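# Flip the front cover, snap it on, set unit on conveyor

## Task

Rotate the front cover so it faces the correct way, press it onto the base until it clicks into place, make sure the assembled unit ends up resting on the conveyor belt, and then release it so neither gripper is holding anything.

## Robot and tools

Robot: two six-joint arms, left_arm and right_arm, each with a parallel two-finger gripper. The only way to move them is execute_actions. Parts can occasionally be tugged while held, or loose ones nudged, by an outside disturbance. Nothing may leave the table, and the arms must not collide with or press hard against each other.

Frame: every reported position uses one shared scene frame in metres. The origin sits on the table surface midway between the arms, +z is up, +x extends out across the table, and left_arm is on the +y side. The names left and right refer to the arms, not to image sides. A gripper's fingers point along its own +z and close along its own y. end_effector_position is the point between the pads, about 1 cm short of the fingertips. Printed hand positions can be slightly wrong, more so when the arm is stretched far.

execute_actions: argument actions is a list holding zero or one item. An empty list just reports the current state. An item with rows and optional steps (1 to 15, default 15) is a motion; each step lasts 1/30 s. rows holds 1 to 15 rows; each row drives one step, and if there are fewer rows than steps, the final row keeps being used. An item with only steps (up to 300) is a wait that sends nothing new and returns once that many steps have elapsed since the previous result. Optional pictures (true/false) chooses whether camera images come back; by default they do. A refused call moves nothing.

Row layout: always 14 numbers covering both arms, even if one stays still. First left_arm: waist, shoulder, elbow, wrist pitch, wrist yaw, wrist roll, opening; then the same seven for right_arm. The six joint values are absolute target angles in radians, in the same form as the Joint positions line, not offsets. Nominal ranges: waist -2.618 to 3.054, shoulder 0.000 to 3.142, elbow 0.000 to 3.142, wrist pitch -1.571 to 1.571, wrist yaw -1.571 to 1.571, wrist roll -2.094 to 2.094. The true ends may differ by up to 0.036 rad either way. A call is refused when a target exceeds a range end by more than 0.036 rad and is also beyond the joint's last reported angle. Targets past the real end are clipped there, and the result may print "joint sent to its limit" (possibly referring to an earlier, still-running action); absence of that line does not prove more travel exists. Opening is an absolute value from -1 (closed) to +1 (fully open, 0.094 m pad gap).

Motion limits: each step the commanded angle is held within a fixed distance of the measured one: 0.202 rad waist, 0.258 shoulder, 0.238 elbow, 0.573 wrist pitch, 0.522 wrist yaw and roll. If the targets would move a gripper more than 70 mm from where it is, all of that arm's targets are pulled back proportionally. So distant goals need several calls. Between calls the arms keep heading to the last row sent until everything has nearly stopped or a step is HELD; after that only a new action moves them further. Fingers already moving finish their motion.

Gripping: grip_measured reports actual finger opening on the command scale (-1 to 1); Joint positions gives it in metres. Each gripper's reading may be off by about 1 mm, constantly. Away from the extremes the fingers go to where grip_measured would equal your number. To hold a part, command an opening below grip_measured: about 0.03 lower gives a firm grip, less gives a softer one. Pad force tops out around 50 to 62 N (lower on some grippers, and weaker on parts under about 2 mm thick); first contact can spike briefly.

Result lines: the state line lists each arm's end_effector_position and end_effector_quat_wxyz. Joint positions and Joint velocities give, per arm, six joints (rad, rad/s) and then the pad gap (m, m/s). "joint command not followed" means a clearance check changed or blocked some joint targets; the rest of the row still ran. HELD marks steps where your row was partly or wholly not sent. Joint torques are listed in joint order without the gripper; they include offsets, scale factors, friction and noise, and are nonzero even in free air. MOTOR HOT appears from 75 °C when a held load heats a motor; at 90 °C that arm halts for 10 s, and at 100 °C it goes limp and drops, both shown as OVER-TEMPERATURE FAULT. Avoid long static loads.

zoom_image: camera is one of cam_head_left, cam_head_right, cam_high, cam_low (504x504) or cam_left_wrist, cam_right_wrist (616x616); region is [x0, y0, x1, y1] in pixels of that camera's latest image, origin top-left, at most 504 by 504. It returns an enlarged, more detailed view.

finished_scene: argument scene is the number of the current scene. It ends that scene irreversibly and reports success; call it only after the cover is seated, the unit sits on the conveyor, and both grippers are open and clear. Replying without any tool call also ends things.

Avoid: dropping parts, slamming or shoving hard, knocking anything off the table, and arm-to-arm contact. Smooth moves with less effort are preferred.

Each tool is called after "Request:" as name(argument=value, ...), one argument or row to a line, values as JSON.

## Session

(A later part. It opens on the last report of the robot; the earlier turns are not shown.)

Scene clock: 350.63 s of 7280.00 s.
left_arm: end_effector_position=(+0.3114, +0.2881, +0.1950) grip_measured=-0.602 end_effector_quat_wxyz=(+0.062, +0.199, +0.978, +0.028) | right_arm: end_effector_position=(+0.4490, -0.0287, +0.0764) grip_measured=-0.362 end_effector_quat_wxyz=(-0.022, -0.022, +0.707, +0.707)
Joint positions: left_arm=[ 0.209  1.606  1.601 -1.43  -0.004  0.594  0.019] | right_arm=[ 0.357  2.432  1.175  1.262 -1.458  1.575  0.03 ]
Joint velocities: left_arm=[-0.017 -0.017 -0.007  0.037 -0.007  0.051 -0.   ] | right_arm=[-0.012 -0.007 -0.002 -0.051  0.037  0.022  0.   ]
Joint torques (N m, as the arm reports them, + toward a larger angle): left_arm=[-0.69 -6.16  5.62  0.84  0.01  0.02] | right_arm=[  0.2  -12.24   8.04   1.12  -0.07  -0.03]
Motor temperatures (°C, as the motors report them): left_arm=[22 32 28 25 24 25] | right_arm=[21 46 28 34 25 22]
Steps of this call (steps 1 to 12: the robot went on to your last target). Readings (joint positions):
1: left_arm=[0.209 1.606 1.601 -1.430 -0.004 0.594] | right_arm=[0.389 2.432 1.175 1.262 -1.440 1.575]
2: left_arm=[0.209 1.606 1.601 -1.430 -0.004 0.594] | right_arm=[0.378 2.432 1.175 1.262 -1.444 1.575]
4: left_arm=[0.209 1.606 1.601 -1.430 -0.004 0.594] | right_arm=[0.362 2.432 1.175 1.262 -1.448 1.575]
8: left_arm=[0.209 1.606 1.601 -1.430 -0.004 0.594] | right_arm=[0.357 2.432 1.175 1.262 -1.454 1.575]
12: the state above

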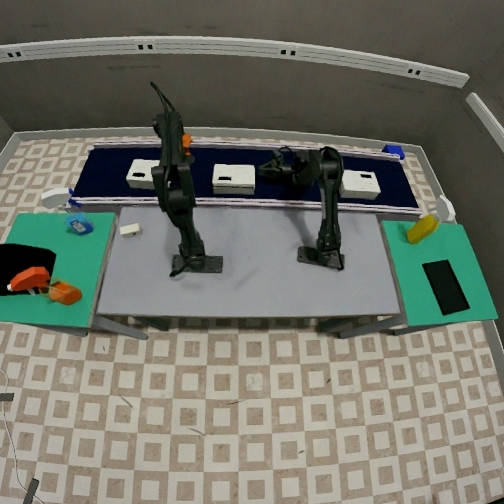

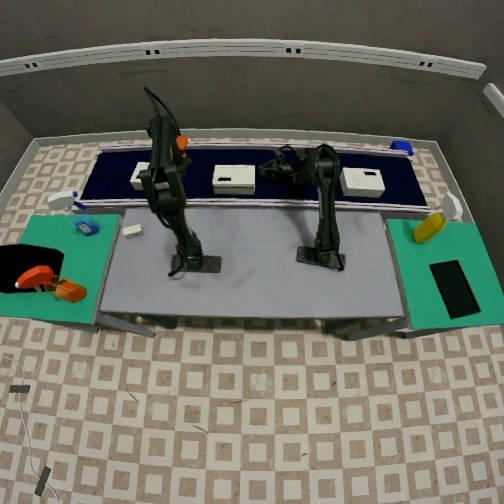

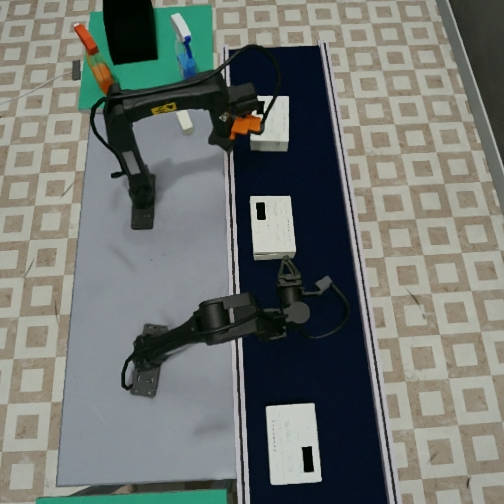

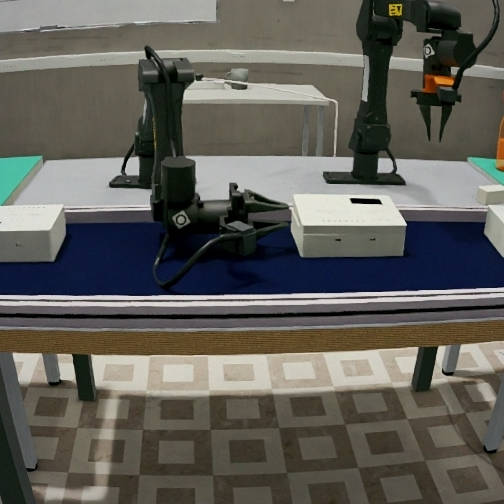

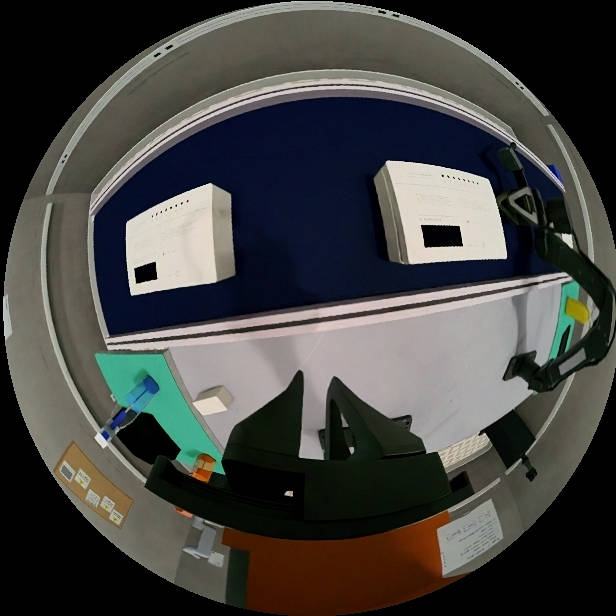

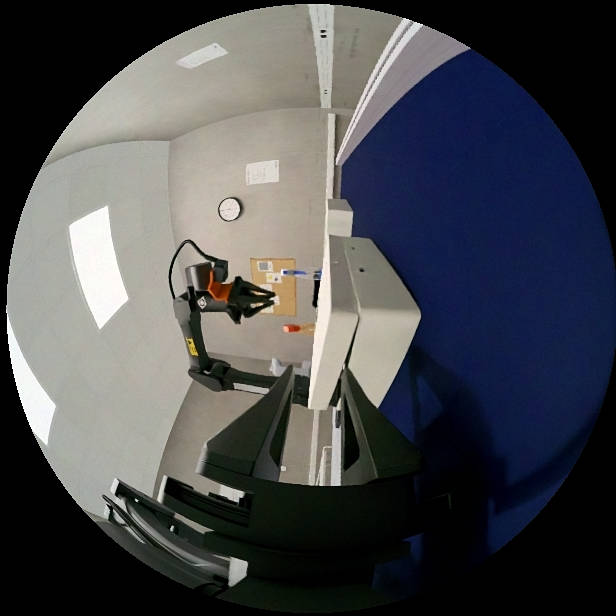

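Request:
execute_actions(
  actions=[
    {"rows":[[0.17,1.63,1.64,-1.43,0,0.7,0,0.34,2.43,1.2,1.28,-1.47,1.57,-0.2],[0.13,1.67,1.69,-1.44,0,0.8,0.7,0.32,2.42,1.2,1.28,-1.47,1.57,0],[0.09,1.72,1.74,-1.45,0,0.9,0.7,0.30,2.41,1.2,1.28,-1.48,1.57,0],[0.05,1.77,1.79,-1.46,0,1.0,0.7,0.28,2.4,1.2,1.28,-1.49,1.57,0],[0.01,1.82,1.84,-1.47,0,1.1,0.7,0.26,2.4,1.2,1.28,-1.5,1.57,0],[-0.03,1.87,1.89,-1.48,0,1.2,0.7,0.24,2.4,1.2,1.28,-1.51,1.57,0],[-0.07,1.92,1.94,-1.49,0,1.2,0.7,0.22,2.4,1.2,1.28,-1.52,1.57,0],[-0.11,1.97,1.99,-1.5,0,1.2,0.7,0.2,2.4,1.2,1.28,-1.53,1.57,0],[-0.15,2.02,2.04,-1.51,0,1.2,0.7,0.18,2.4,1.2,1.28,-1.54,1.57,0],[-0.19,2.07,2.09,-1.51,0,1.2,0.7,0.17,2.4,1.2,1.28,-1.55,1.57,0],[-0.23,2.11,2.13,-1.51,0,1.2,0.7,0.17,2.4,1.2,1.28,-1.55,1.57,0],[-0.26,2.15,2.17,-1.51,0,1.2,0.7,0.17,2.4,1.2,1.28,-1.55,1.57,0],[-0.28,2.19,2.2,-1.51,0,1.2,0.7,0.17,2.4,1.2,1.28,-1.55,1.57,0],[-0.3,2.22,2.225,-1.51,0,1.2,0.7,0.17,2.4,1.2,1.28,-1.55,1.57,0],[-0.31,2.24,2.24,-1.51,0,1.2,0.7,0.17,2.4,1.2,1.28,-1.55,1.57,0]]},
  ],
  pictures=false,
)

Request:
execute_actions(
  actions=[
    {"rows":[[-0.31,2.25,2.24,-1.51,0,1.2,0.7,0.17,2.4,1.2,1.28,-1.55,1.57,0],[-0.31,2.26,2.24,-1.51,0,1.2,0.7,0.17,2.4,1.2,1.28,-1.55,1.57,0],[-0.31,2.27,2.24,-1.51,0,1.2,0.7,0.17,2.4,1.2,1.28,-1.55,1.57,0],[-0.31,2.28,2.24,-1.51,0,1.2,0.7,0.17,2.4,1.2,1.28,-1.55,1.57,0],[-0.31,2.29,2.24,-1.51,0,1.2,0.7,0.17,2.4,1.2,1.28,-1.55,1.57,0],[-0.31,2.298,2.24,-1.51,0,1.2,0.7,0.17,2.4,1.2,1.28,-1.55,1.57,0]]},
  ],
)

Request:
zoom_image(
  camera="cam_right_wrist",
  region=[220, 200, 440, 400],
)

Scene clock: 367.23 s of 7280.00 s.
left_arm: end_effector_position=(+0.4317, +0.0991, +0.1378) grip_measured=+0.698 end_effector_quat_wxyz=(+0.033, +0.664, +0.747, +0.020) | right_arm: end_effector_position=(+0.4803, -0.1145, +0.0803) grip_measured=-0.002 end_effector_quat_wxyz=(+0.030, +0.023, +0.707, +0.707)
Joint positions: left_arm=[-0.284  2.204  2.18  -1.47  -0.009  1.152  0.08 ] | right_arm=[ 0.154  2.423  1.175  1.262 -1.524  1.575  0.047]
Joint velocities: left_arm=[-0.769  0.94   0.623 -0.022  0.066  0.256 -0.001] | right_arm=[ 0.032 -0.017 -0.007 -0.051 -0.11  -0.037 -0.001]
Joint torques (N m, as the arm reports them, + toward a larger angle): left_arm=[  1.69 -12.08   7.21   0.3   -0.02  -0.06] | right_arm=[  1.2  -14.8    8.06   1.07  -0.1   -0.03]
Motor temperatures (°C, as the motors report them): left_arm=[22 32 29 25 24 25] | right_arm=[21 46 28 33 25 22]
Steps of this call (steps 1 to 30: the robot went on to your last target; steps 31 to 90: nothing new was sent; then 13.10 s passed at rest; steps 91 to 105: all 15 steps of this action). Readings (joint positions):
91: left_arm=[0.206 1.608 1.604 -1.431 -0.005 0.609] | right_arm=[0.357 2.432 1.175 1.262 -1.460 1.575]
92: left_arm=[0.195 1.619 1.619 -1.439 -0.007 0.641] | right_arm=[0.354 2.432 1.175 1.262 -1.461 1.575]
94: left_arm=[0.144 1.676 1.696 -1.457 -0.011 0.744] | right_arm=[0.336 2.432 1.175 1.262 -1.468 1.575]
98: left_arm=[-0.021 1.868 1.902 -1.463 -0.012 0.994] | right_arm=[0.253 2.425 1.175 1.262 -1.491 1.575]
105: the state above

Scene clock: 367.73 s of 7280.00 s.
left_arm: end_effector_position=(+0.4308, +0.0843, +0.1060) grip_measured=+0.698 end_effector_quat_wxyz=(-0.000, +0.690, +0.724, +0.000) | right_arm: end_effector_position=(+0.4760, -0.1103, +0.0802) grip_measured=-0.002 end_effector_quat_wxyz=(+0.021, +0.014, +0.707, +0.707)
Joint positions: left_arm=[-0.313  2.302  2.218 -1.487 -0.001  1.192  0.08 ] | right_arm=[ 0.163  2.423  1.175  1.262 -1.54   1.575  0.047]
Joint velocities: left_arm=[-0.027 -0.002 -0.007 -0.051 -0.022  0.007 -0.001] | right_arm=[-0.012 -0.012  0.002 -0.022  0.022 -0.022 -0.001]
Joint torques (N m, as the arm reports them, + toward a larger angle): left_arm=[  0.18 -11.19   7.39   0.35  -0.03   0.02] | right_arm=[  0.58 -14.83   8.05   1.07  -0.09  -0.03]
Motor temperatures (°C, as the motors report them): left_arm=[22 33 29 25 24 25] | right_arm=[21 46 28 33 25 22]
Steps of this call (steps 1 to 15: all 15 steps of this action). Readings (joint positions):
1: left_arm=[-0.308 2.233 2.196 -1.470 -0.006 1.161] | right_arm=[0.156 2.423 1.175 1.262 -1.528 1.575]
2: left_arm=[-0.325 2.253 2.203 -1.470 -0.004 1.168] | right_arm=[0.159 2.423 1.175 1.262 -1.530 1.575]
4: left_arm=[-0.338 2.279 2.206 -1.473 -0.001 1.177] | right_arm=[0.162 2.423 1.175 1.262 -1.534 1.575]
8: left_arm=[-0.325 2.301 2.211 -1.481 -0.001 1.187] | right_arm=[0.163 2.423 1.175 1.262 -1.538 1.575]
15: the state above

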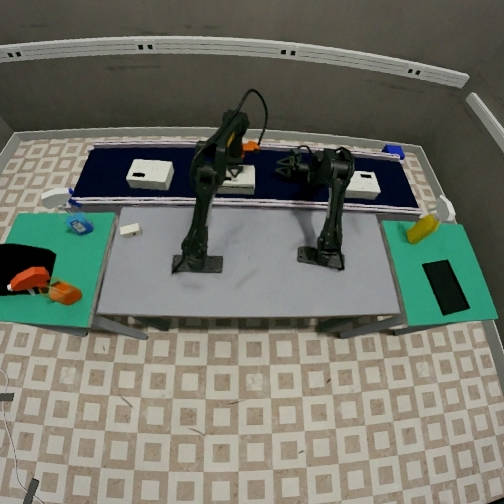

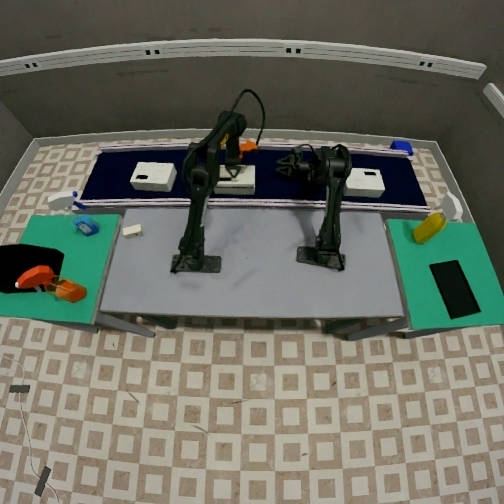

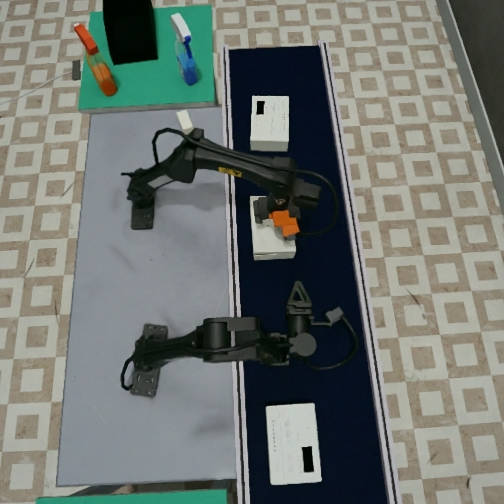

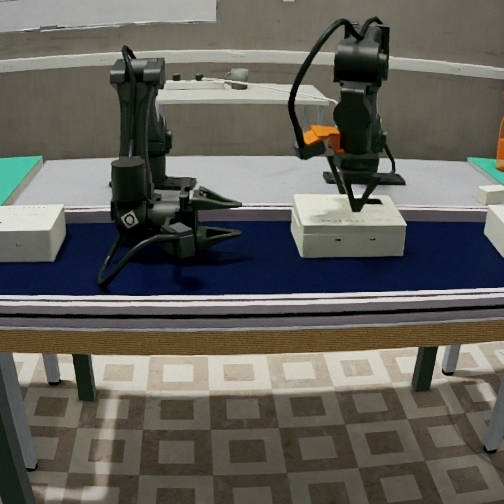

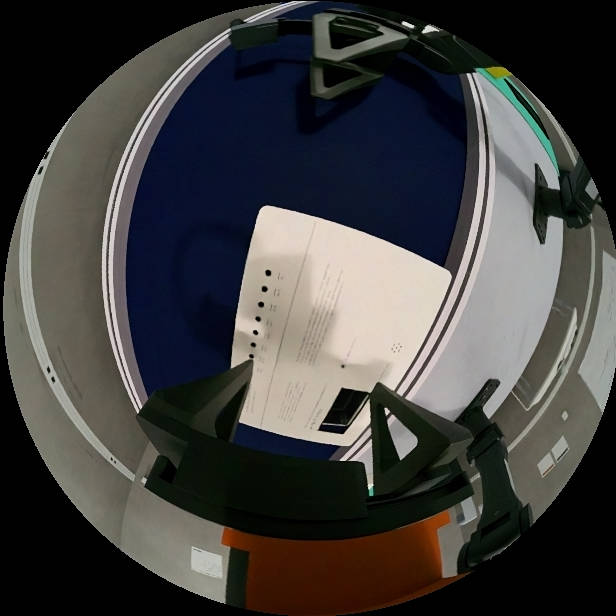

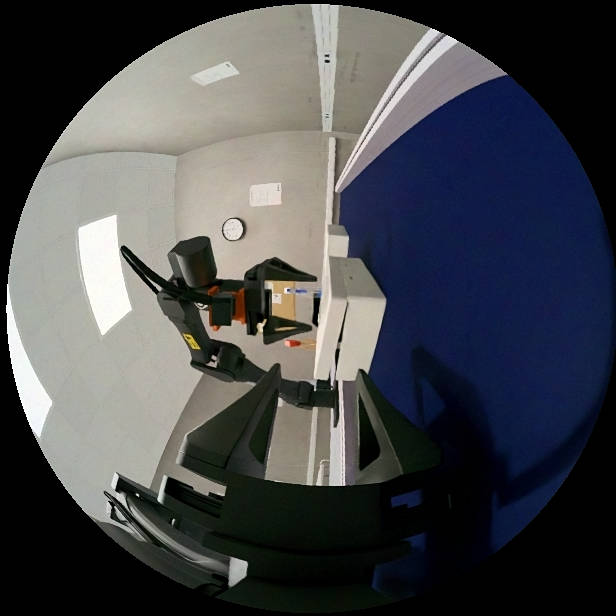

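Region (220, 200, 440, 400) of cam_right_wrist's 616x616 image, scaled by 2.291, with more detail than that image has; it fills the top 458 rows of this view, and the rest is white.

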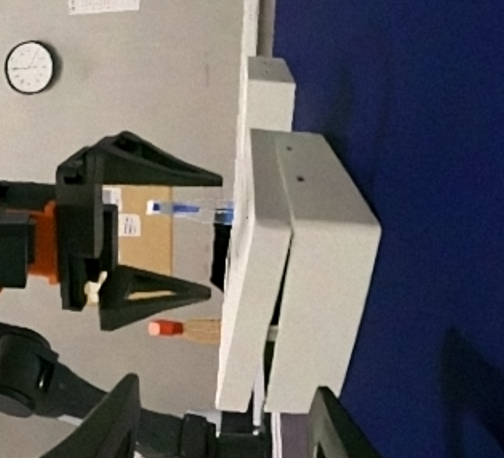

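Request:
execute_actions(
  actions=[
    {"rows":[[-0.31,2.298,2.21,-1.47,0,1.2,0.7,0.17,2.42,1.2,1.28,-1.55,1.57,0],[-0.31,2.298,2.202,-1.46,0,1.2,0.7,0.17,2.42,1.2,1.28,-1.55,1.57,0],[-0.31,2.298,2.194,-1.45,0,1.2,0.7,0.17,2.42,1.2,1.28,-1.55,1.57,0],[-0.31,2.298,2.186,-1.442,0,1.2,0.7,0.17,2.42,1.2,1.28,-1.55,1.57,0],[-0.31,2.298,2.178,-1.434,0,1.2,0.7,0.17,2.42,1.2,1.28,-1.55,1.57,0],[-0.31,2.298,2.17,-1.426,0,1.2,0.7,0.17,2.42,1.2,1.28,-1.55,1.57,0],[-0.31,2.298,2.162,-1.418,0,1.2,0.7,0.17,2.42,1.2,1.28,-1.55,1.57,0],[-0.31,2.298,2.154,-1.41,0,1.2,0.7,0.17,2.42,1.2,1.28,-1.55,1.57,0],[-0.31,2.3,2.146,-1.402,0,1.2,0.7,0.17,2.42,1.2,1.28,-1.55,1.57,0],[-0.31,2.305,2.138,-1.394,0,1.2,0.7,0.17,2.42,1.2,1.28,-1.55,1.57,0],[-0.31,2.31,2.13,-1.386,0,1.2,0.7,0.17,2.42,1.2,1.28,-1.55,1.57,0],[-0.31,2.315,2.122,-1.38,0,1.2,0.7,0.17,2.42,1.2,1.28,-1.55,1.57,0],[-0.31,2.32,2.114,-1.38,0,1.2,0.7,0.17,2.42,1.2,1.28,-1.55,1.57,0],[-0.31,2.325,2.106,-1.38,0,1.2,0.7,0.17,2.42,1.2,1.28,-1.55,1.57,0],[-0.31,2.33,2.1,-1.38,0,1.2,0.7,0.17,2.42,1.2,1.28,-1.55,1.57,0]]},
  ],
  pictures=false,
)

Request:
execute_actions(
  actions=[
    {"steps":12},
  ],
)

Request:
zoom_image(
  camera="cam_right_wrist",
  region=[220, 200, 440, 400],
)

Request:
zoom_image(
  camera="cam_low",
  region=[270, 170, 430, 270],
)

Scene clock: 380.53 s of 7280.00 s.
left_arm: end_effector_position=(+0.4300, +0.0844, +0.0928) grip_measured=+0.698 end_effector_quat_wxyz=(-0.002, +0.690, +0.723, -0.001) | right_arm: end_effector_position=(+0.4759, -0.1103, +0.0802) grip_measured=-0.002 end_effector_quat_wxyz=(+0.021, +0.014, +0.707, +0.707)
Joint positions: left_arm=[-0.313  2.294  2.152 -1.433  0.     1.194  0.08 ] | right_arm=[ 0.163  2.423  1.175  1.262 -1.54   1.575  0.047]
Joint velocities: left_arm=[-0.007 -0.042 -0.061  0.139 -0.007  0.007 -0.   ] | right_arm=[-0.002 -0.017  0.007 -0.022 -0.007 -0.066  0.   ]
Joint torques (N m, as the arm reports them, + toward a larger angle): left_arm=[ 0.31 -7.79  1.64  0.99 -0.01  0.03] | right_arm=[  0.54 -12.98   8.04   1.07  -0.09  -0.03]
Motor temperatures (°C, as the motors report them): left_arm=[22 37 29 25 24 25] | right_arm=[21 49 29 33 25 22]
Steps of this call (steps 1 to 15: the robot went on to your last target; steps 16 to 90: nothing new was sent; then 9.30 s passed at rest; steps 91 to 105: all 15 steps of this action). Readings (joint positions):
91: left_arm=[-0.313 2.302 2.218 -1.488 -0.001 1.193] | right_arm=[0.163 2.423 1.175 1.262 -1.540 1.575]
92: left_arm=[-0.313 2.302 2.218 -1.487 -0.001 1.193] | right_arm=[0.163 2.423 1.175 1.262 -1.540 1.575]
94: left_arm=[-0.313 2.302 2.211 -1.478 -0.001 1.193] | right_arm=[0.163 2.423 1.175 1.262 -1.540 1.575]
98: left_arm=[-0.313 2.302 2.177 -1.454 -0.001 1.193] | right_arm=[0.163 2.423 1.175 1.262 -1.540 1.575]
105: the state above

Scene clock: 380.93 s of 7280.00 s.
left_arm: end_effector_position=(+0.4301, +0.0844, +0.0928) grip_measured=+0.698 end_effector_quat_wxyz=(-0.001, +0.690, +0.723, -0.001) | right_arm: end_effector_position=(+0.4759, -0.1103, +0.0802) grip_measured=-0.002 end_effector_quat_wxyz=(+0.021, +0.014, +0.707, +0.707)
Joint positions: left_arm=[-0.313  2.292  2.148 -1.43   0.     1.194  0.08 ] | right_arm=[ 0.163  2.423  1.175  1.262 -1.54   1.575  0.047]
Joint velocities: left_arm=[ 0.017  0.012 -0.002 -0.051 -0.022 -0.022 -0.001] | right_arm=[-0.002 -0.007 -0.007  0.051  0.007  0.022  0.   ]
Joint torques (N m, as the arm reports them, + toward a larger angle): left_arm=[ 0.29 -7.9   1.83  1.09 -0.03  0.02] | right_arm=[  0.54 -12.98   8.04   1.06  -0.09  -0.03]
Motor temperatures (°C, as the motors report them): left_arm=[22 37 29 25 24 25] | right_arm=[21 49 29 33 25 22]
Steps of this call (steps 1 to 12: the robot went on to your last target). Readings (joint positions):
1: left_arm=[-0.313 2.293 2.151 -1.432 0.000 1.194] | right_arm=[0.163 2.423 1.175 1.262 -1.540 1.575]
2: left_arm=[-0.313 2.292 2.150 -1.431 0.000 1.194] | right_arm=[0.163 2.423 1.175 1.262 -1.540 1.575]
4: left_arm=[-0.313 2.292 2.149 -1.430 0.000 1.194] | right_arm=[0.163 2.423 1.175 1.262 -1.540 1.575]
8: left_arm=[-0.313 2.292 2.148 -1.430 0.000 1.194] | right_arm=[0.163 2.423 1.175 1.262 -1.540 1.575]
12: the state above

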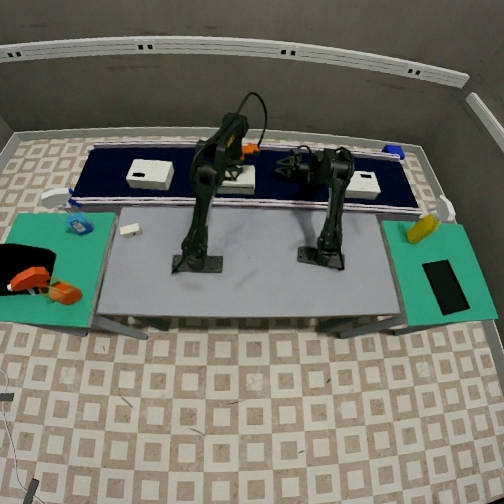

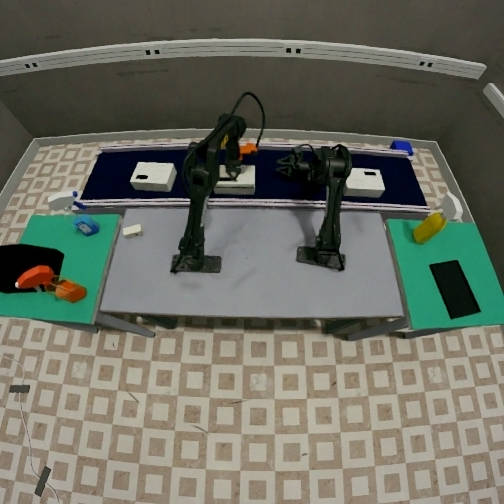

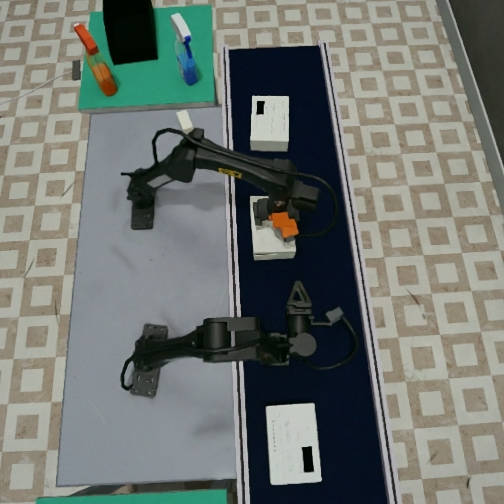

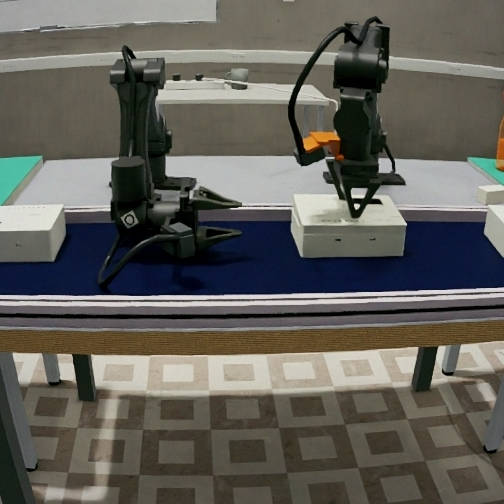

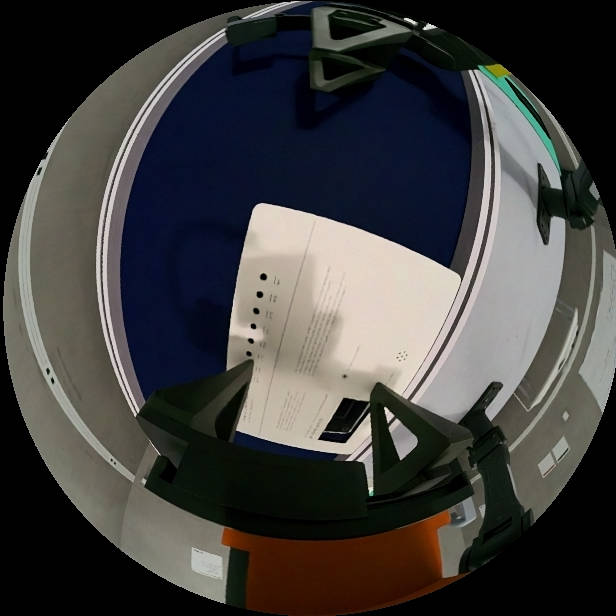

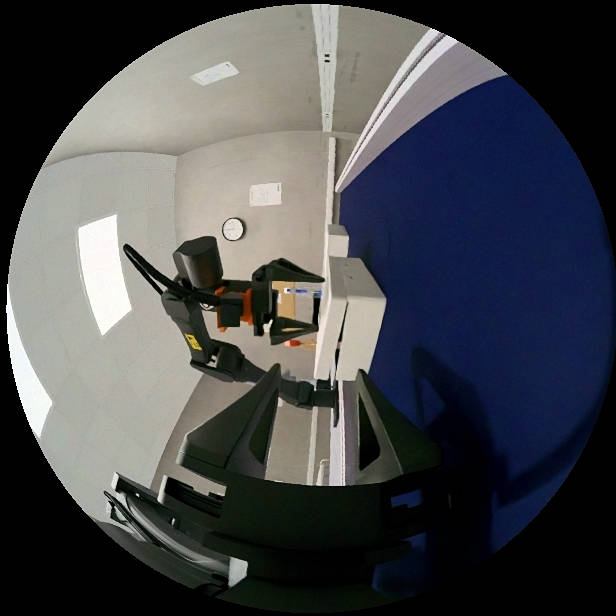

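Region (220, 200, 440, 400) of cam_right_wrist's 616x616 image, scaled by 2.291, with more detail than that image has; it fills the top 458 rows of this view, and the rest is white.

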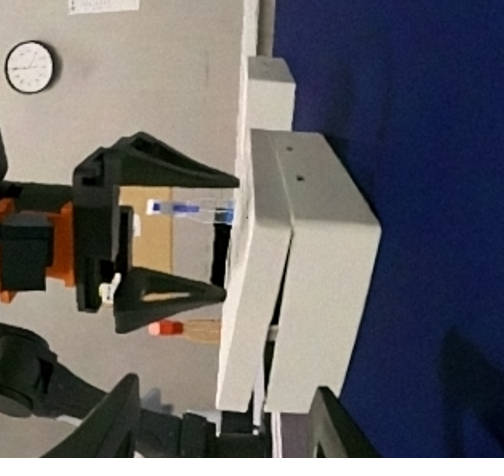

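Region (270, 170, 430, 270) of cam_low's 504x504 image, scaled by 3.150, with more detail than that image has; it fills the top 315 rows of this view, and the rest is white.

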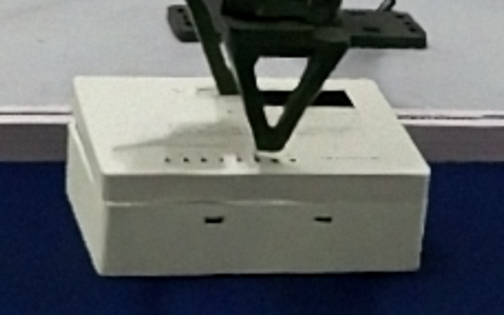

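Request:
execute_actions(
  actions=[],
)

Request:
zoom_image(
  camera="cam_low",
  region=[250,150,450,290],
)

Request:
zoom_image(
  camera="cam_right_wrist",
  region=[180,180,480,420],
)

Scene clock: 404.50 s of 7280.00 s.
left_arm: end_effector_position=(+0.4301, +0.0844, +0.0928) grip_measured=+0.698 end_effector_quat_wxyz=(-0.001, +0.690, +0.723, -0.001) | right_arm: end_effector_position=(+0.4759, -0.1103, +0.0802) grip_measured=-0.002 end_effector_quat_wxyz=(+0.021, +0.014, +0.707, +0.707)
Joint positions: left_arm=[-0.313  2.292  2.148 -1.43   0.     1.194  0.08 ] | right_arm=[ 0.163  2.423  1.175  1.262 -1.54   1.575  0.047]
Joint velocities: left_arm=[ 0.012 -0.012 -0.007 -0.022 -0.037 -0.037 -0.001] | right_arm=[-0.012  0.002 -0.007 -0.007  0.037 -0.051  0.001]
Joint torques (N m, as the arm reports them, + toward a larger angle): left_arm=[ 0.29 -7.91  1.83  1.08 -0.03  0.01] | right_arm=[  0.53 -12.97   8.04   1.06  -0.09  -0.03]
Motor temperatures (°C, as the motors report them): left_arm=[22 35 27 26 24 25] | right_arm=[21 49 29 33 25 22]
Steps of this call (steps 1 to 15: the robot went on to your last target; steps 16 to 90: nothing new was sent; then 20.57 s passed at rest). Readings (joint positions):
1: left_arm=[-0.313 2.292 2.148 -1.430 0.000 1.194] | right_arm=[0.163 2.423 1.175 1.262 -1.540 1.575]
2: left_arm=[-0.313 2.292 2.148 -1.430 0.000 1.194] | right_arm=[0.163 2.423 1.175 1.262 -1.540 1.575]
4: left_arm=[-0.313 2.292 2.148 -1.430 0.000 1.194] | right_arm=[0.163 2.423 1.175 1.262 -1.540 1.575]
8: left_arm=[-0.313 2.292 2.148 -1.430 0.000 1.194] | right_arm=[0.163 2.423 1.175 1.262 -1.540 1.575]
90: the state above
All arms were judged still, so your last target was given up. Only a new action makes them travel on or press farther. Fingers that are still opening or closing keep moving.

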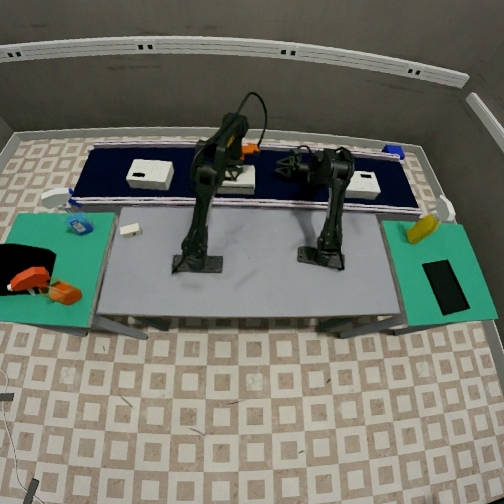

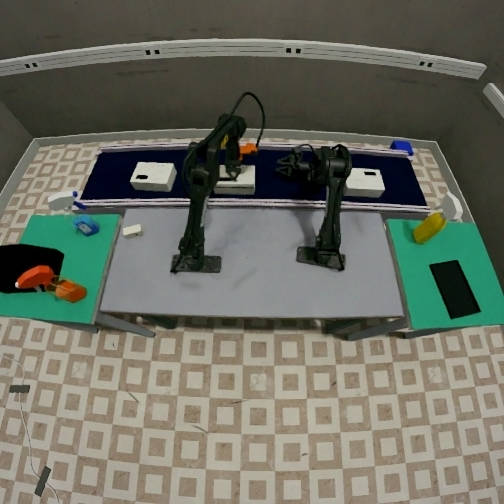

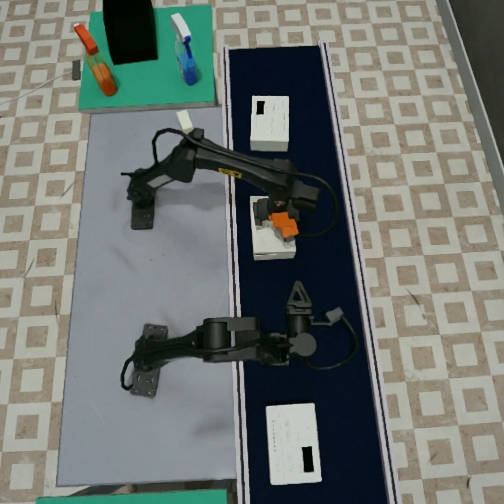

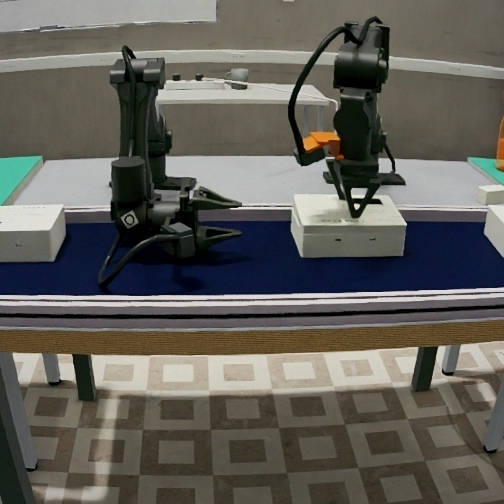

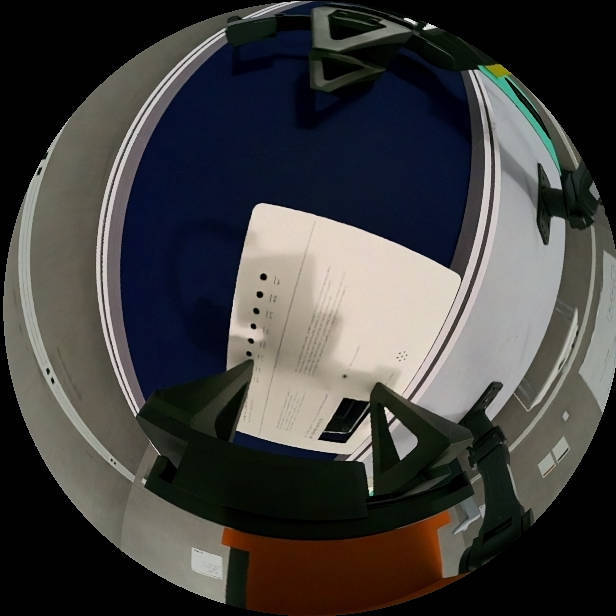

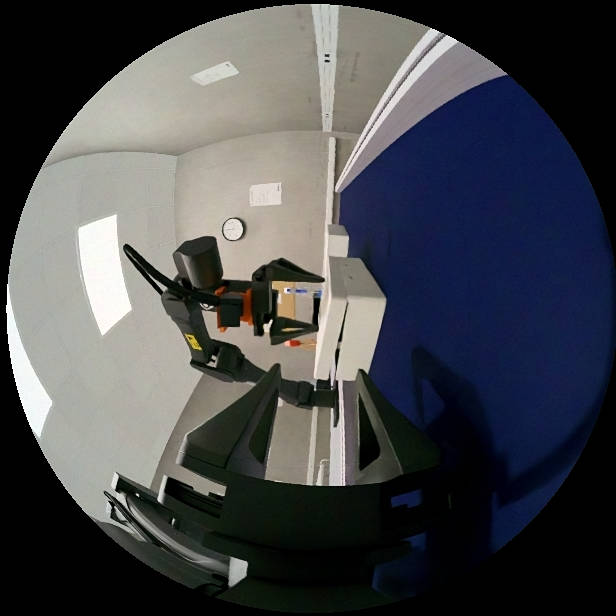

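Region (250, 150, 450, 290) of cam_low's 504x504 image, scaled by 2.520, with more detail than that image has; it fills the top 353 rows of this view, and the rest is white.

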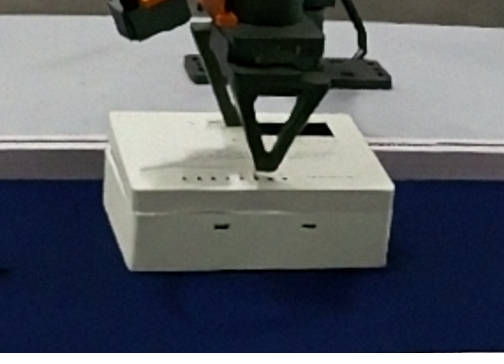

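Region (180, 180, 480, 420) of cam_right_wrist's 616x616 image, scaled by 1.680, with more detail than that image has; it fills the top 403 rows of this view, and the rest is white.

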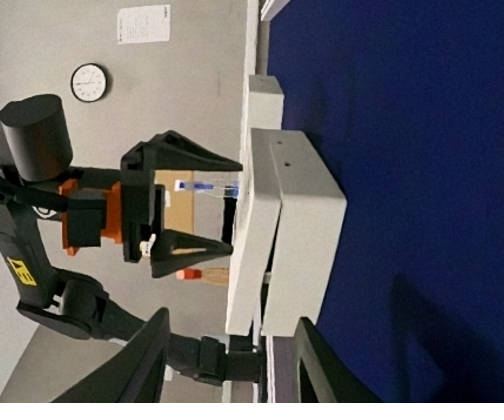

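Request:
execute_actions(
  actions=[
    {"rows":[[-0.31,2.35,2.09,-1.38,0,1.2,0.68,0.17,2.42,1.2,1.28,-1.55,1.57,0],[-0.31,2.36,2.09,-1.37,0,1.2,0.67,0.17,2.42,1.2,1.28,-1.55,1.57,0],[-0.31,2.37,2.085,-1.36,0,1.2,0.66,0.17,2.42,1.2,1.28,-1.55,1.57,0],[-0.31,2.38,2.08,-1.35,0,1.2,0.65,0.17,2.42,1.2,1.28,-1.55,1.57,0],[-0.31,2.39,2.075,-1.35,0,1.2,0.64,0.17,2.42,1.2,1.28,-1.55,1.57,0],[-0.31,2.40,2.07,-1.35,0,1.2,0.63,0.17,2.42,1.2,1.28,-1.55,1.57,0],[-0.31,2.42,2.07,-1.35,0,1.2,0.62,0.17,2.42,1.2,1.28,-1.55,1.57,0]]},
  ],
)

Request:
zoom_image(
  camera="cam_right_wrist",
  region=[180,180,480,420],
)

Scene clock: 410.73 s of 7280.00 s.
left_arm: end_effector_position=(+0.4283, +0.0844, +0.0905) grip_measured=+0.622 end_effector_quat_wxyz=(-0.004, +0.690, +0.723, -0.006) | right_arm: end_effector_position=(+0.4759, -0.1103, +0.0802) grip_measured=-0.002 end_effector_quat_wxyz=(+0.021, +0.014, +0.707, +0.707)
Joint positions: left_arm=[-0.312  2.294  2.142 -1.431  0.007  1.196  0.076] | right_arm=[ 0.163  2.423  1.175  1.262 -1.54   1.575  0.047]
Joint velocities: left_arm=[ 0.012 -0.007 -0.002 -0.007 -0.022  0.037 -0.001] | right_arm=[ 0.002  0.002  0.007 -0.007  0.007 -0.022  0.   ]
Joint torques (N m, as the arm reports them, + toward a larger angle): left_arm=[ 0.21 -1.25  0.07  1.38 -0.07  0.  ] | right_arm=[  0.53 -12.98   8.04   1.06  -0.09  -0.03]
Motor temperatures (°C, as the motors report them): left_arm=[22 35 27 26 24 25] | right_arm=[21 49 29 33 25 22]
Steps of this call (steps 1 to 90: nothing new was sent; then 2.73 s passed at rest; steps 91 to 105: all 15 steps of this action). Readings (joint positions):
91: left_arm=[-0.313 2.292 2.147 -1.430 0.001 1.195] | right_arm=[0.163 2.423 1.175 1.262 -1.540 1.575]
92: left_arm=[-0.313 2.292 2.146 -1.430 0.001 1.195] | right_arm=[0.163 2.423 1.175 1.262 -1.540 1.575]
94: left_arm=[-0.313 2.292 2.144 -1.430 0.002 1.195] | right_arm=[0.163 2.423 1.175 1.262 -1.540 1.575]
98: left_arm=[-0.313 2.294 2.142 -1.431 0.004 1.195] | right_arm=[0.163 2.423 1.175 1.262 -1.540 1.575]
105: the state above

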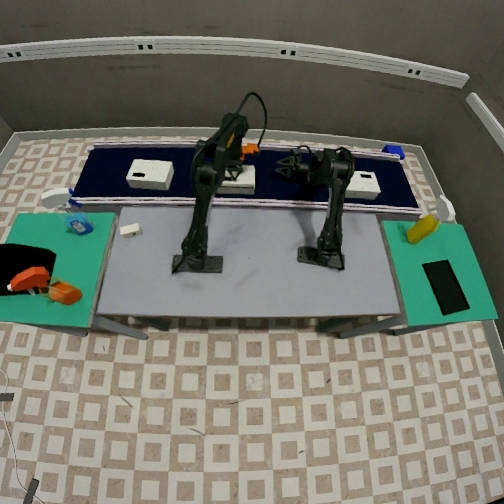

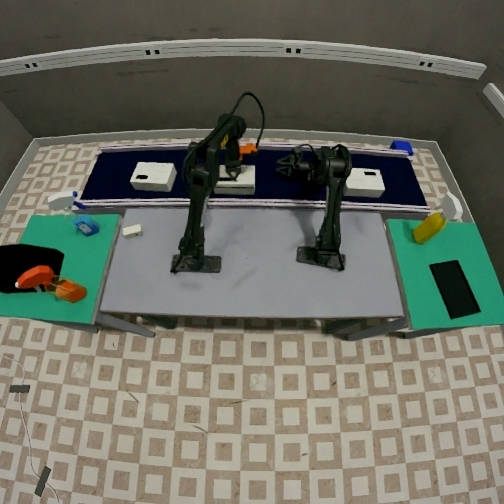

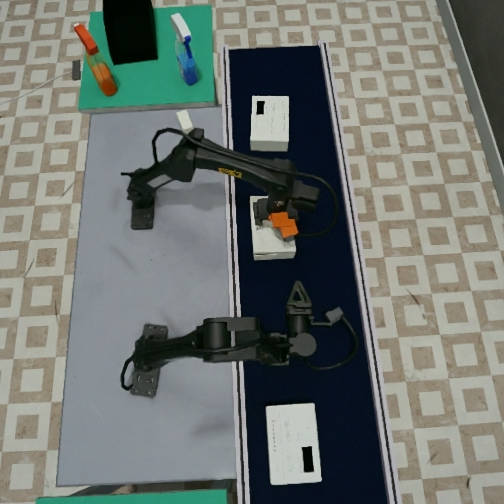

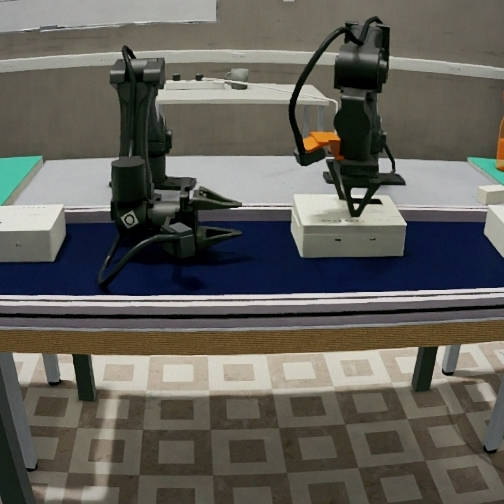

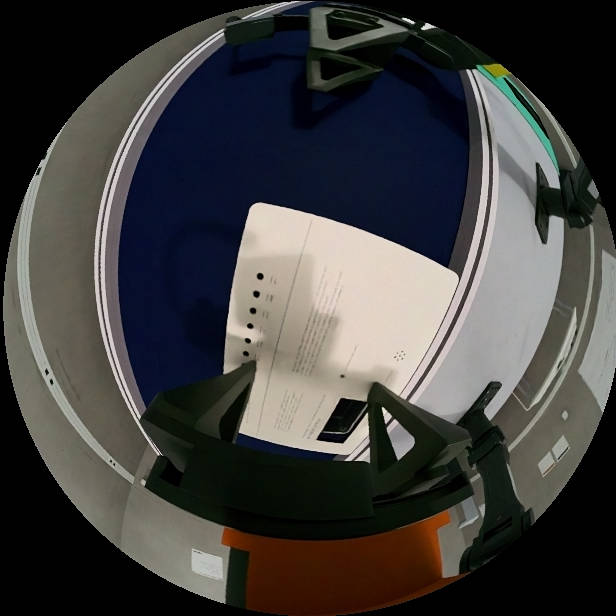

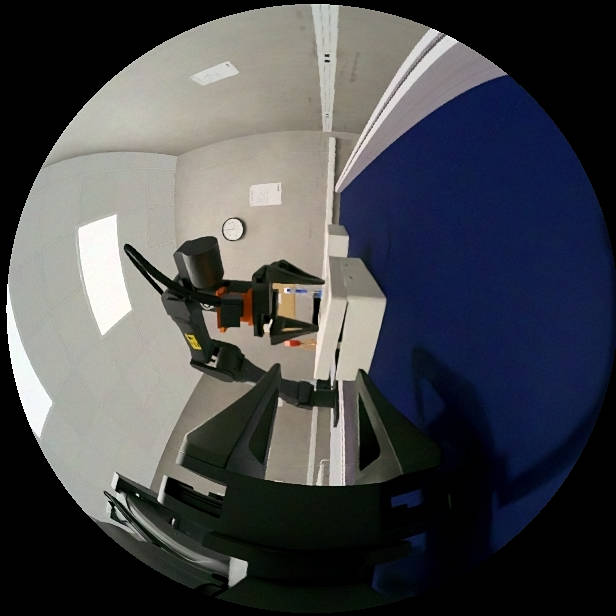

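Region (180, 180, 480, 420) of cam_right_wrist's 616x616 image, scaled by 1.680, with more detail than that image has; it fills the top 403 rows of this view, and the rest is white.

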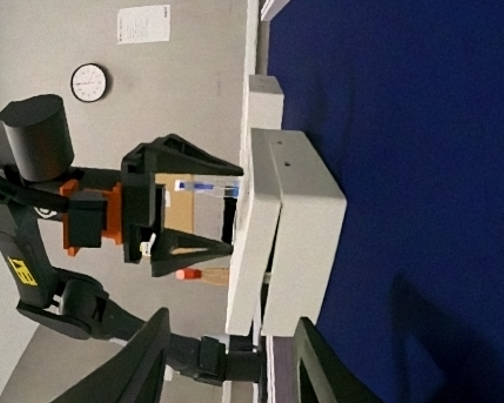

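Request:
execute_actions(
  actions=[
    {"rows":[[-0.31,2.36,2.1,-1.4,0,1.2,0.62,0.17,2.42,1.2,1.28,-1.55,1.57,0],[-0.31,2.32,2.13,-1.42,0,1.2,0.62,0.17,2.42,1.2,1.28,-1.55,1.57,0],[-0.31,2.28,2.16,-1.43,0,1.2,0.62,0.17,2.42,1.2,1.28,-1.55,1.57,0],[-0.31,2.25,2.17,-1.45,0,1.2,0.62,0.17,2.42,1.2,1.28,-1.55,1.57,0],[-0.31,2.21,2.15,-1.47,0,1.2,0.62,0.17,2.42,1.2,1.28,-1.55,1.57,0],[-0.31,2.17,2.12,-1.49,0,1.1,0.4,0.17,2.42,1.2,1.28,-1.55,1.57,0],[-0.33,2.13,2.08,-1.5,0,0.9,0.1,0.17,2.42,1.2,1.28,-1.55,1.57,0],[-0.35,2.09,2.03,-1.5,0,0.7,-0.2,0.17,2.42,1.2,1.28,-1.55,1.57,0],[-0.37,2.05,1.98,-1.5,0,0.5,-0.2,0.17,2.42,1.2,1.28,-1.55,1.57,0],[-0.39,2.01,1.93,-1.5,0,0.3,-0.2,0.17,2.42,1.2,1.28,-1.55,1.57,0],[-0.41,1.97,1.88,-1.5,0,0.1,-0.2,0.17,2.42,1.2,1.28,-1.55,1.57,0],[-0.42,1.93,1.83,-1.5,0,-0.1,-0.2,0.17,2.42,1.2,1.28,-1.55,1.57,0],[-0.42,1.90,1.78,-1.48,0,-0.3,-0.2,0.17,2.42,1.2,1.28,-1.55,1.57,0],[-0.42,1.88,1.74,-1.45,0,-0.42,-0.2,0.17,2.42,1.2,1.28,-1.55,1.57,0]]},
  ],
  pictures=false,
)

Request:
execute_actions(
  actions=[
    {"steps":30},
  ],
)

Request:
zoom_image(
  camera="cam_head_right",
  region=[180,140,280,210],
)

Scene clock: 429.00 s of 7280.00 s.
left_arm: end_effector_position=(+0.3324, +0.0766, +0.1564) grip_measured=-0.198 end_effector_quat_wxyz=(+0.006, +0.392, +0.920, -0.000) | right_arm: end_effector_position=(+0.4759, -0.1103, +0.0802) grip_measured=-0.002 end_effector_quat_wxyz=(+0.021, +0.014, +0.707, +0.707)
Joint positions: left_arm=[-0.423  1.895  1.798 -1.462  0.     0.367  0.038] | right_arm=[ 0.163  2.423  1.175  1.262 -1.54   1.575  0.047]
Joint velocities: left_arm=[-0.354 -0.711 -0.794 -0.154  0.081 -2.733 -0.001] | right_arm=[-0.017 -0.027  0.017  0.037 -0.051  0.022  0.002]
Joint torques (N m, as the arm reports them, + toward a larger angle): left_arm=[ 1.98 -5.64  4.8   1.01 -0.09 -0.06] | right_arm=[  0.53 -12.98   8.05   1.06  -0.09  -0.03]
Motor temperatures (°C, as the motors report them): left_arm=[22 32 27 26 24 25] | right_arm=[21 50 29 33 25 22]
Steps of this call (steps 1 to 15: the robot went on to your last target; steps 16 to 90: nothing new was sent; then 14.77 s passed at rest; steps 91 to 105: all 15 steps of this action). Readings (joint positions):
91: left_arm=[-0.312 2.292 2.142 -1.432 0.007 1.196] | right_arm=[0.163 2.423 1.175 1.262 -1.540 1.575]
92: left_arm=[-0.312 2.289 2.144 -1.432 0.007 1.196] | right_arm=[0.163 2.423 1.175 1.262 -1.540 1.575]
94: left_arm=[-0.312 2.284 2.145 -1.433 0.007 1.196] | right_arm=[0.163 2.423 1.175 1.262 -1.540 1.575]
98: left_arm=[-0.315 2.206 2.087 -1.438 0.004 1.058] | right_arm=[0.163 2.423 1.175 1.262 -1.540 1.575]
105: the state above

Scene clock: 430.00 s of 7280.00 s.
left_arm: end_effector_position=(+0.3193, +0.0805, +0.1489) grip_measured=-0.198 end_effector_quat_wxyz=(-0.014, +0.016, +1.000, +0.005) | right_arm: end_effector_position=(+0.4759, -0.1103, +0.0802) grip_measured=-0.002 end_effector_quat_wxyz=(+0.021, +0.014, +0.707, +0.707)
Joint positions: left_arm=[-0.428  1.879  1.746 -1.468  0.002 -0.412  0.038] | right_arm=[ 0.163  2.423  1.175  1.262 -1.54   1.575  0.047]
Joint velocities: left_arm=[ 0.027 -0.002  0.007  0.007 -0.007  0.007 -0.001] | right_arm=[ 0.007 -0.007 -0.002 -0.007  0.007 -0.007 -0.001]
Joint torques (N m, as the arm reports them, + toward a larger angle): left_arm=[ 0.64 -7.66  5.11  0.68 -0.04 -0.11] | right_arm=[  0.54 -12.98   8.04   1.06  -0.09  -0.03]
Motor temperatures (°C, as the motors report them): left_arm=[22 32 27 26 24 25] | right_arm=[21 50 29 33 25 22]
Steps of this call (steps 1 to 30: the robot went on to your last target). Readings (joint positions):
1: left_arm=[-0.432 1.878 1.779 -1.468 0.002 0.268] | right_arm=[0.163 2.423 1.175 1.262 -1.540 1.575]
2: left_arm=[-0.434 1.872 1.769 -1.470 0.002 0.169] | right_arm=[0.163 2.423 1.175 1.262 -1.540 1.575]
4: left_arm=[-0.431 1.874 1.756 -1.468 0.002 -0.024] | right_arm=[0.163 2.423 1.175 1.262 -1.540 1.575]
8: left_arm=[-0.428 1.879 1.746 -1.468 0.002 -0.255] | right_arm=[0.163 2.423 1.175 1.262 -1.540 1.575]
30: the state above

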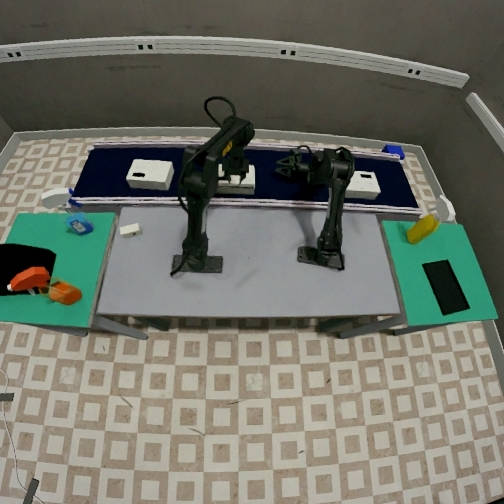

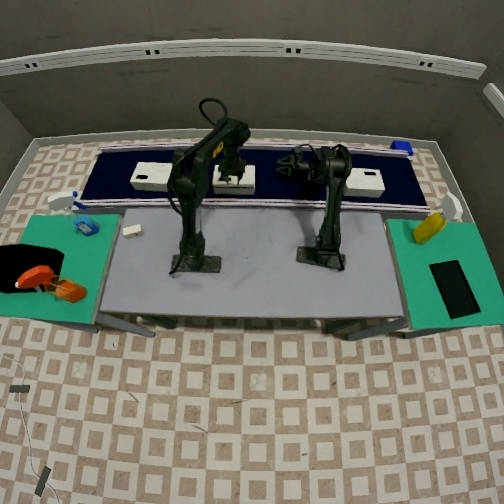

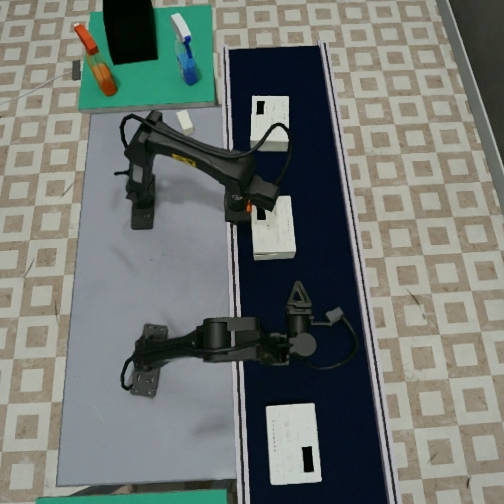

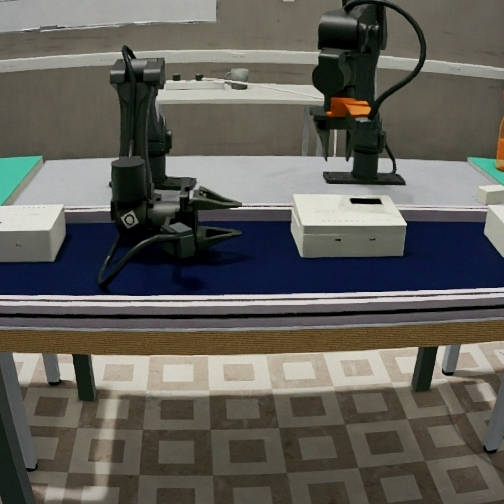

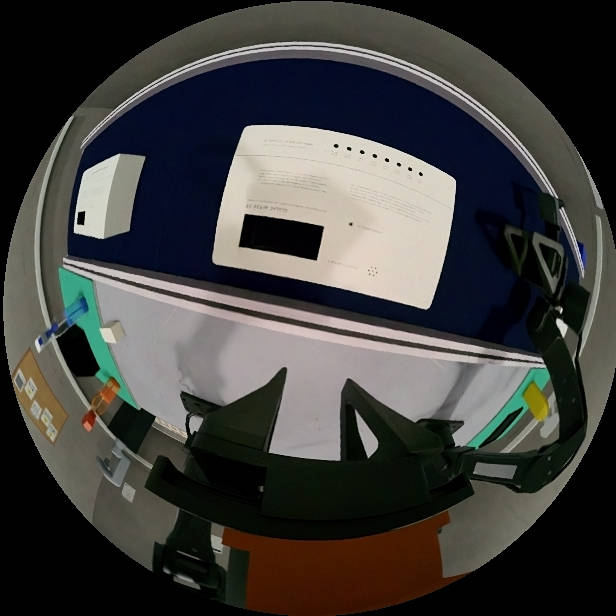

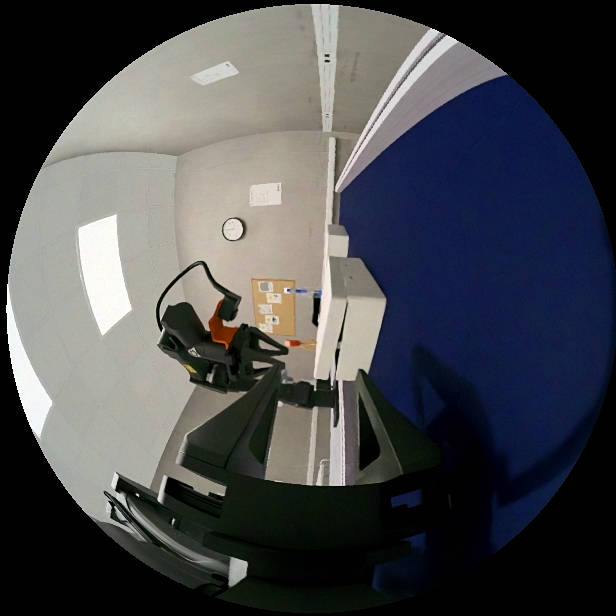

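Region (180, 140, 280, 210) of cam_head_right's 504x504 image, scaled by 5.040, with more detail than that image has; it fills the top 353 rows of this view, and the rest is white.

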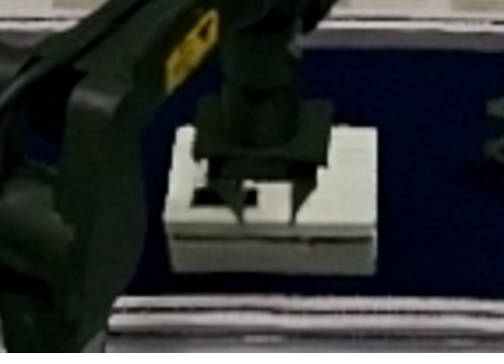

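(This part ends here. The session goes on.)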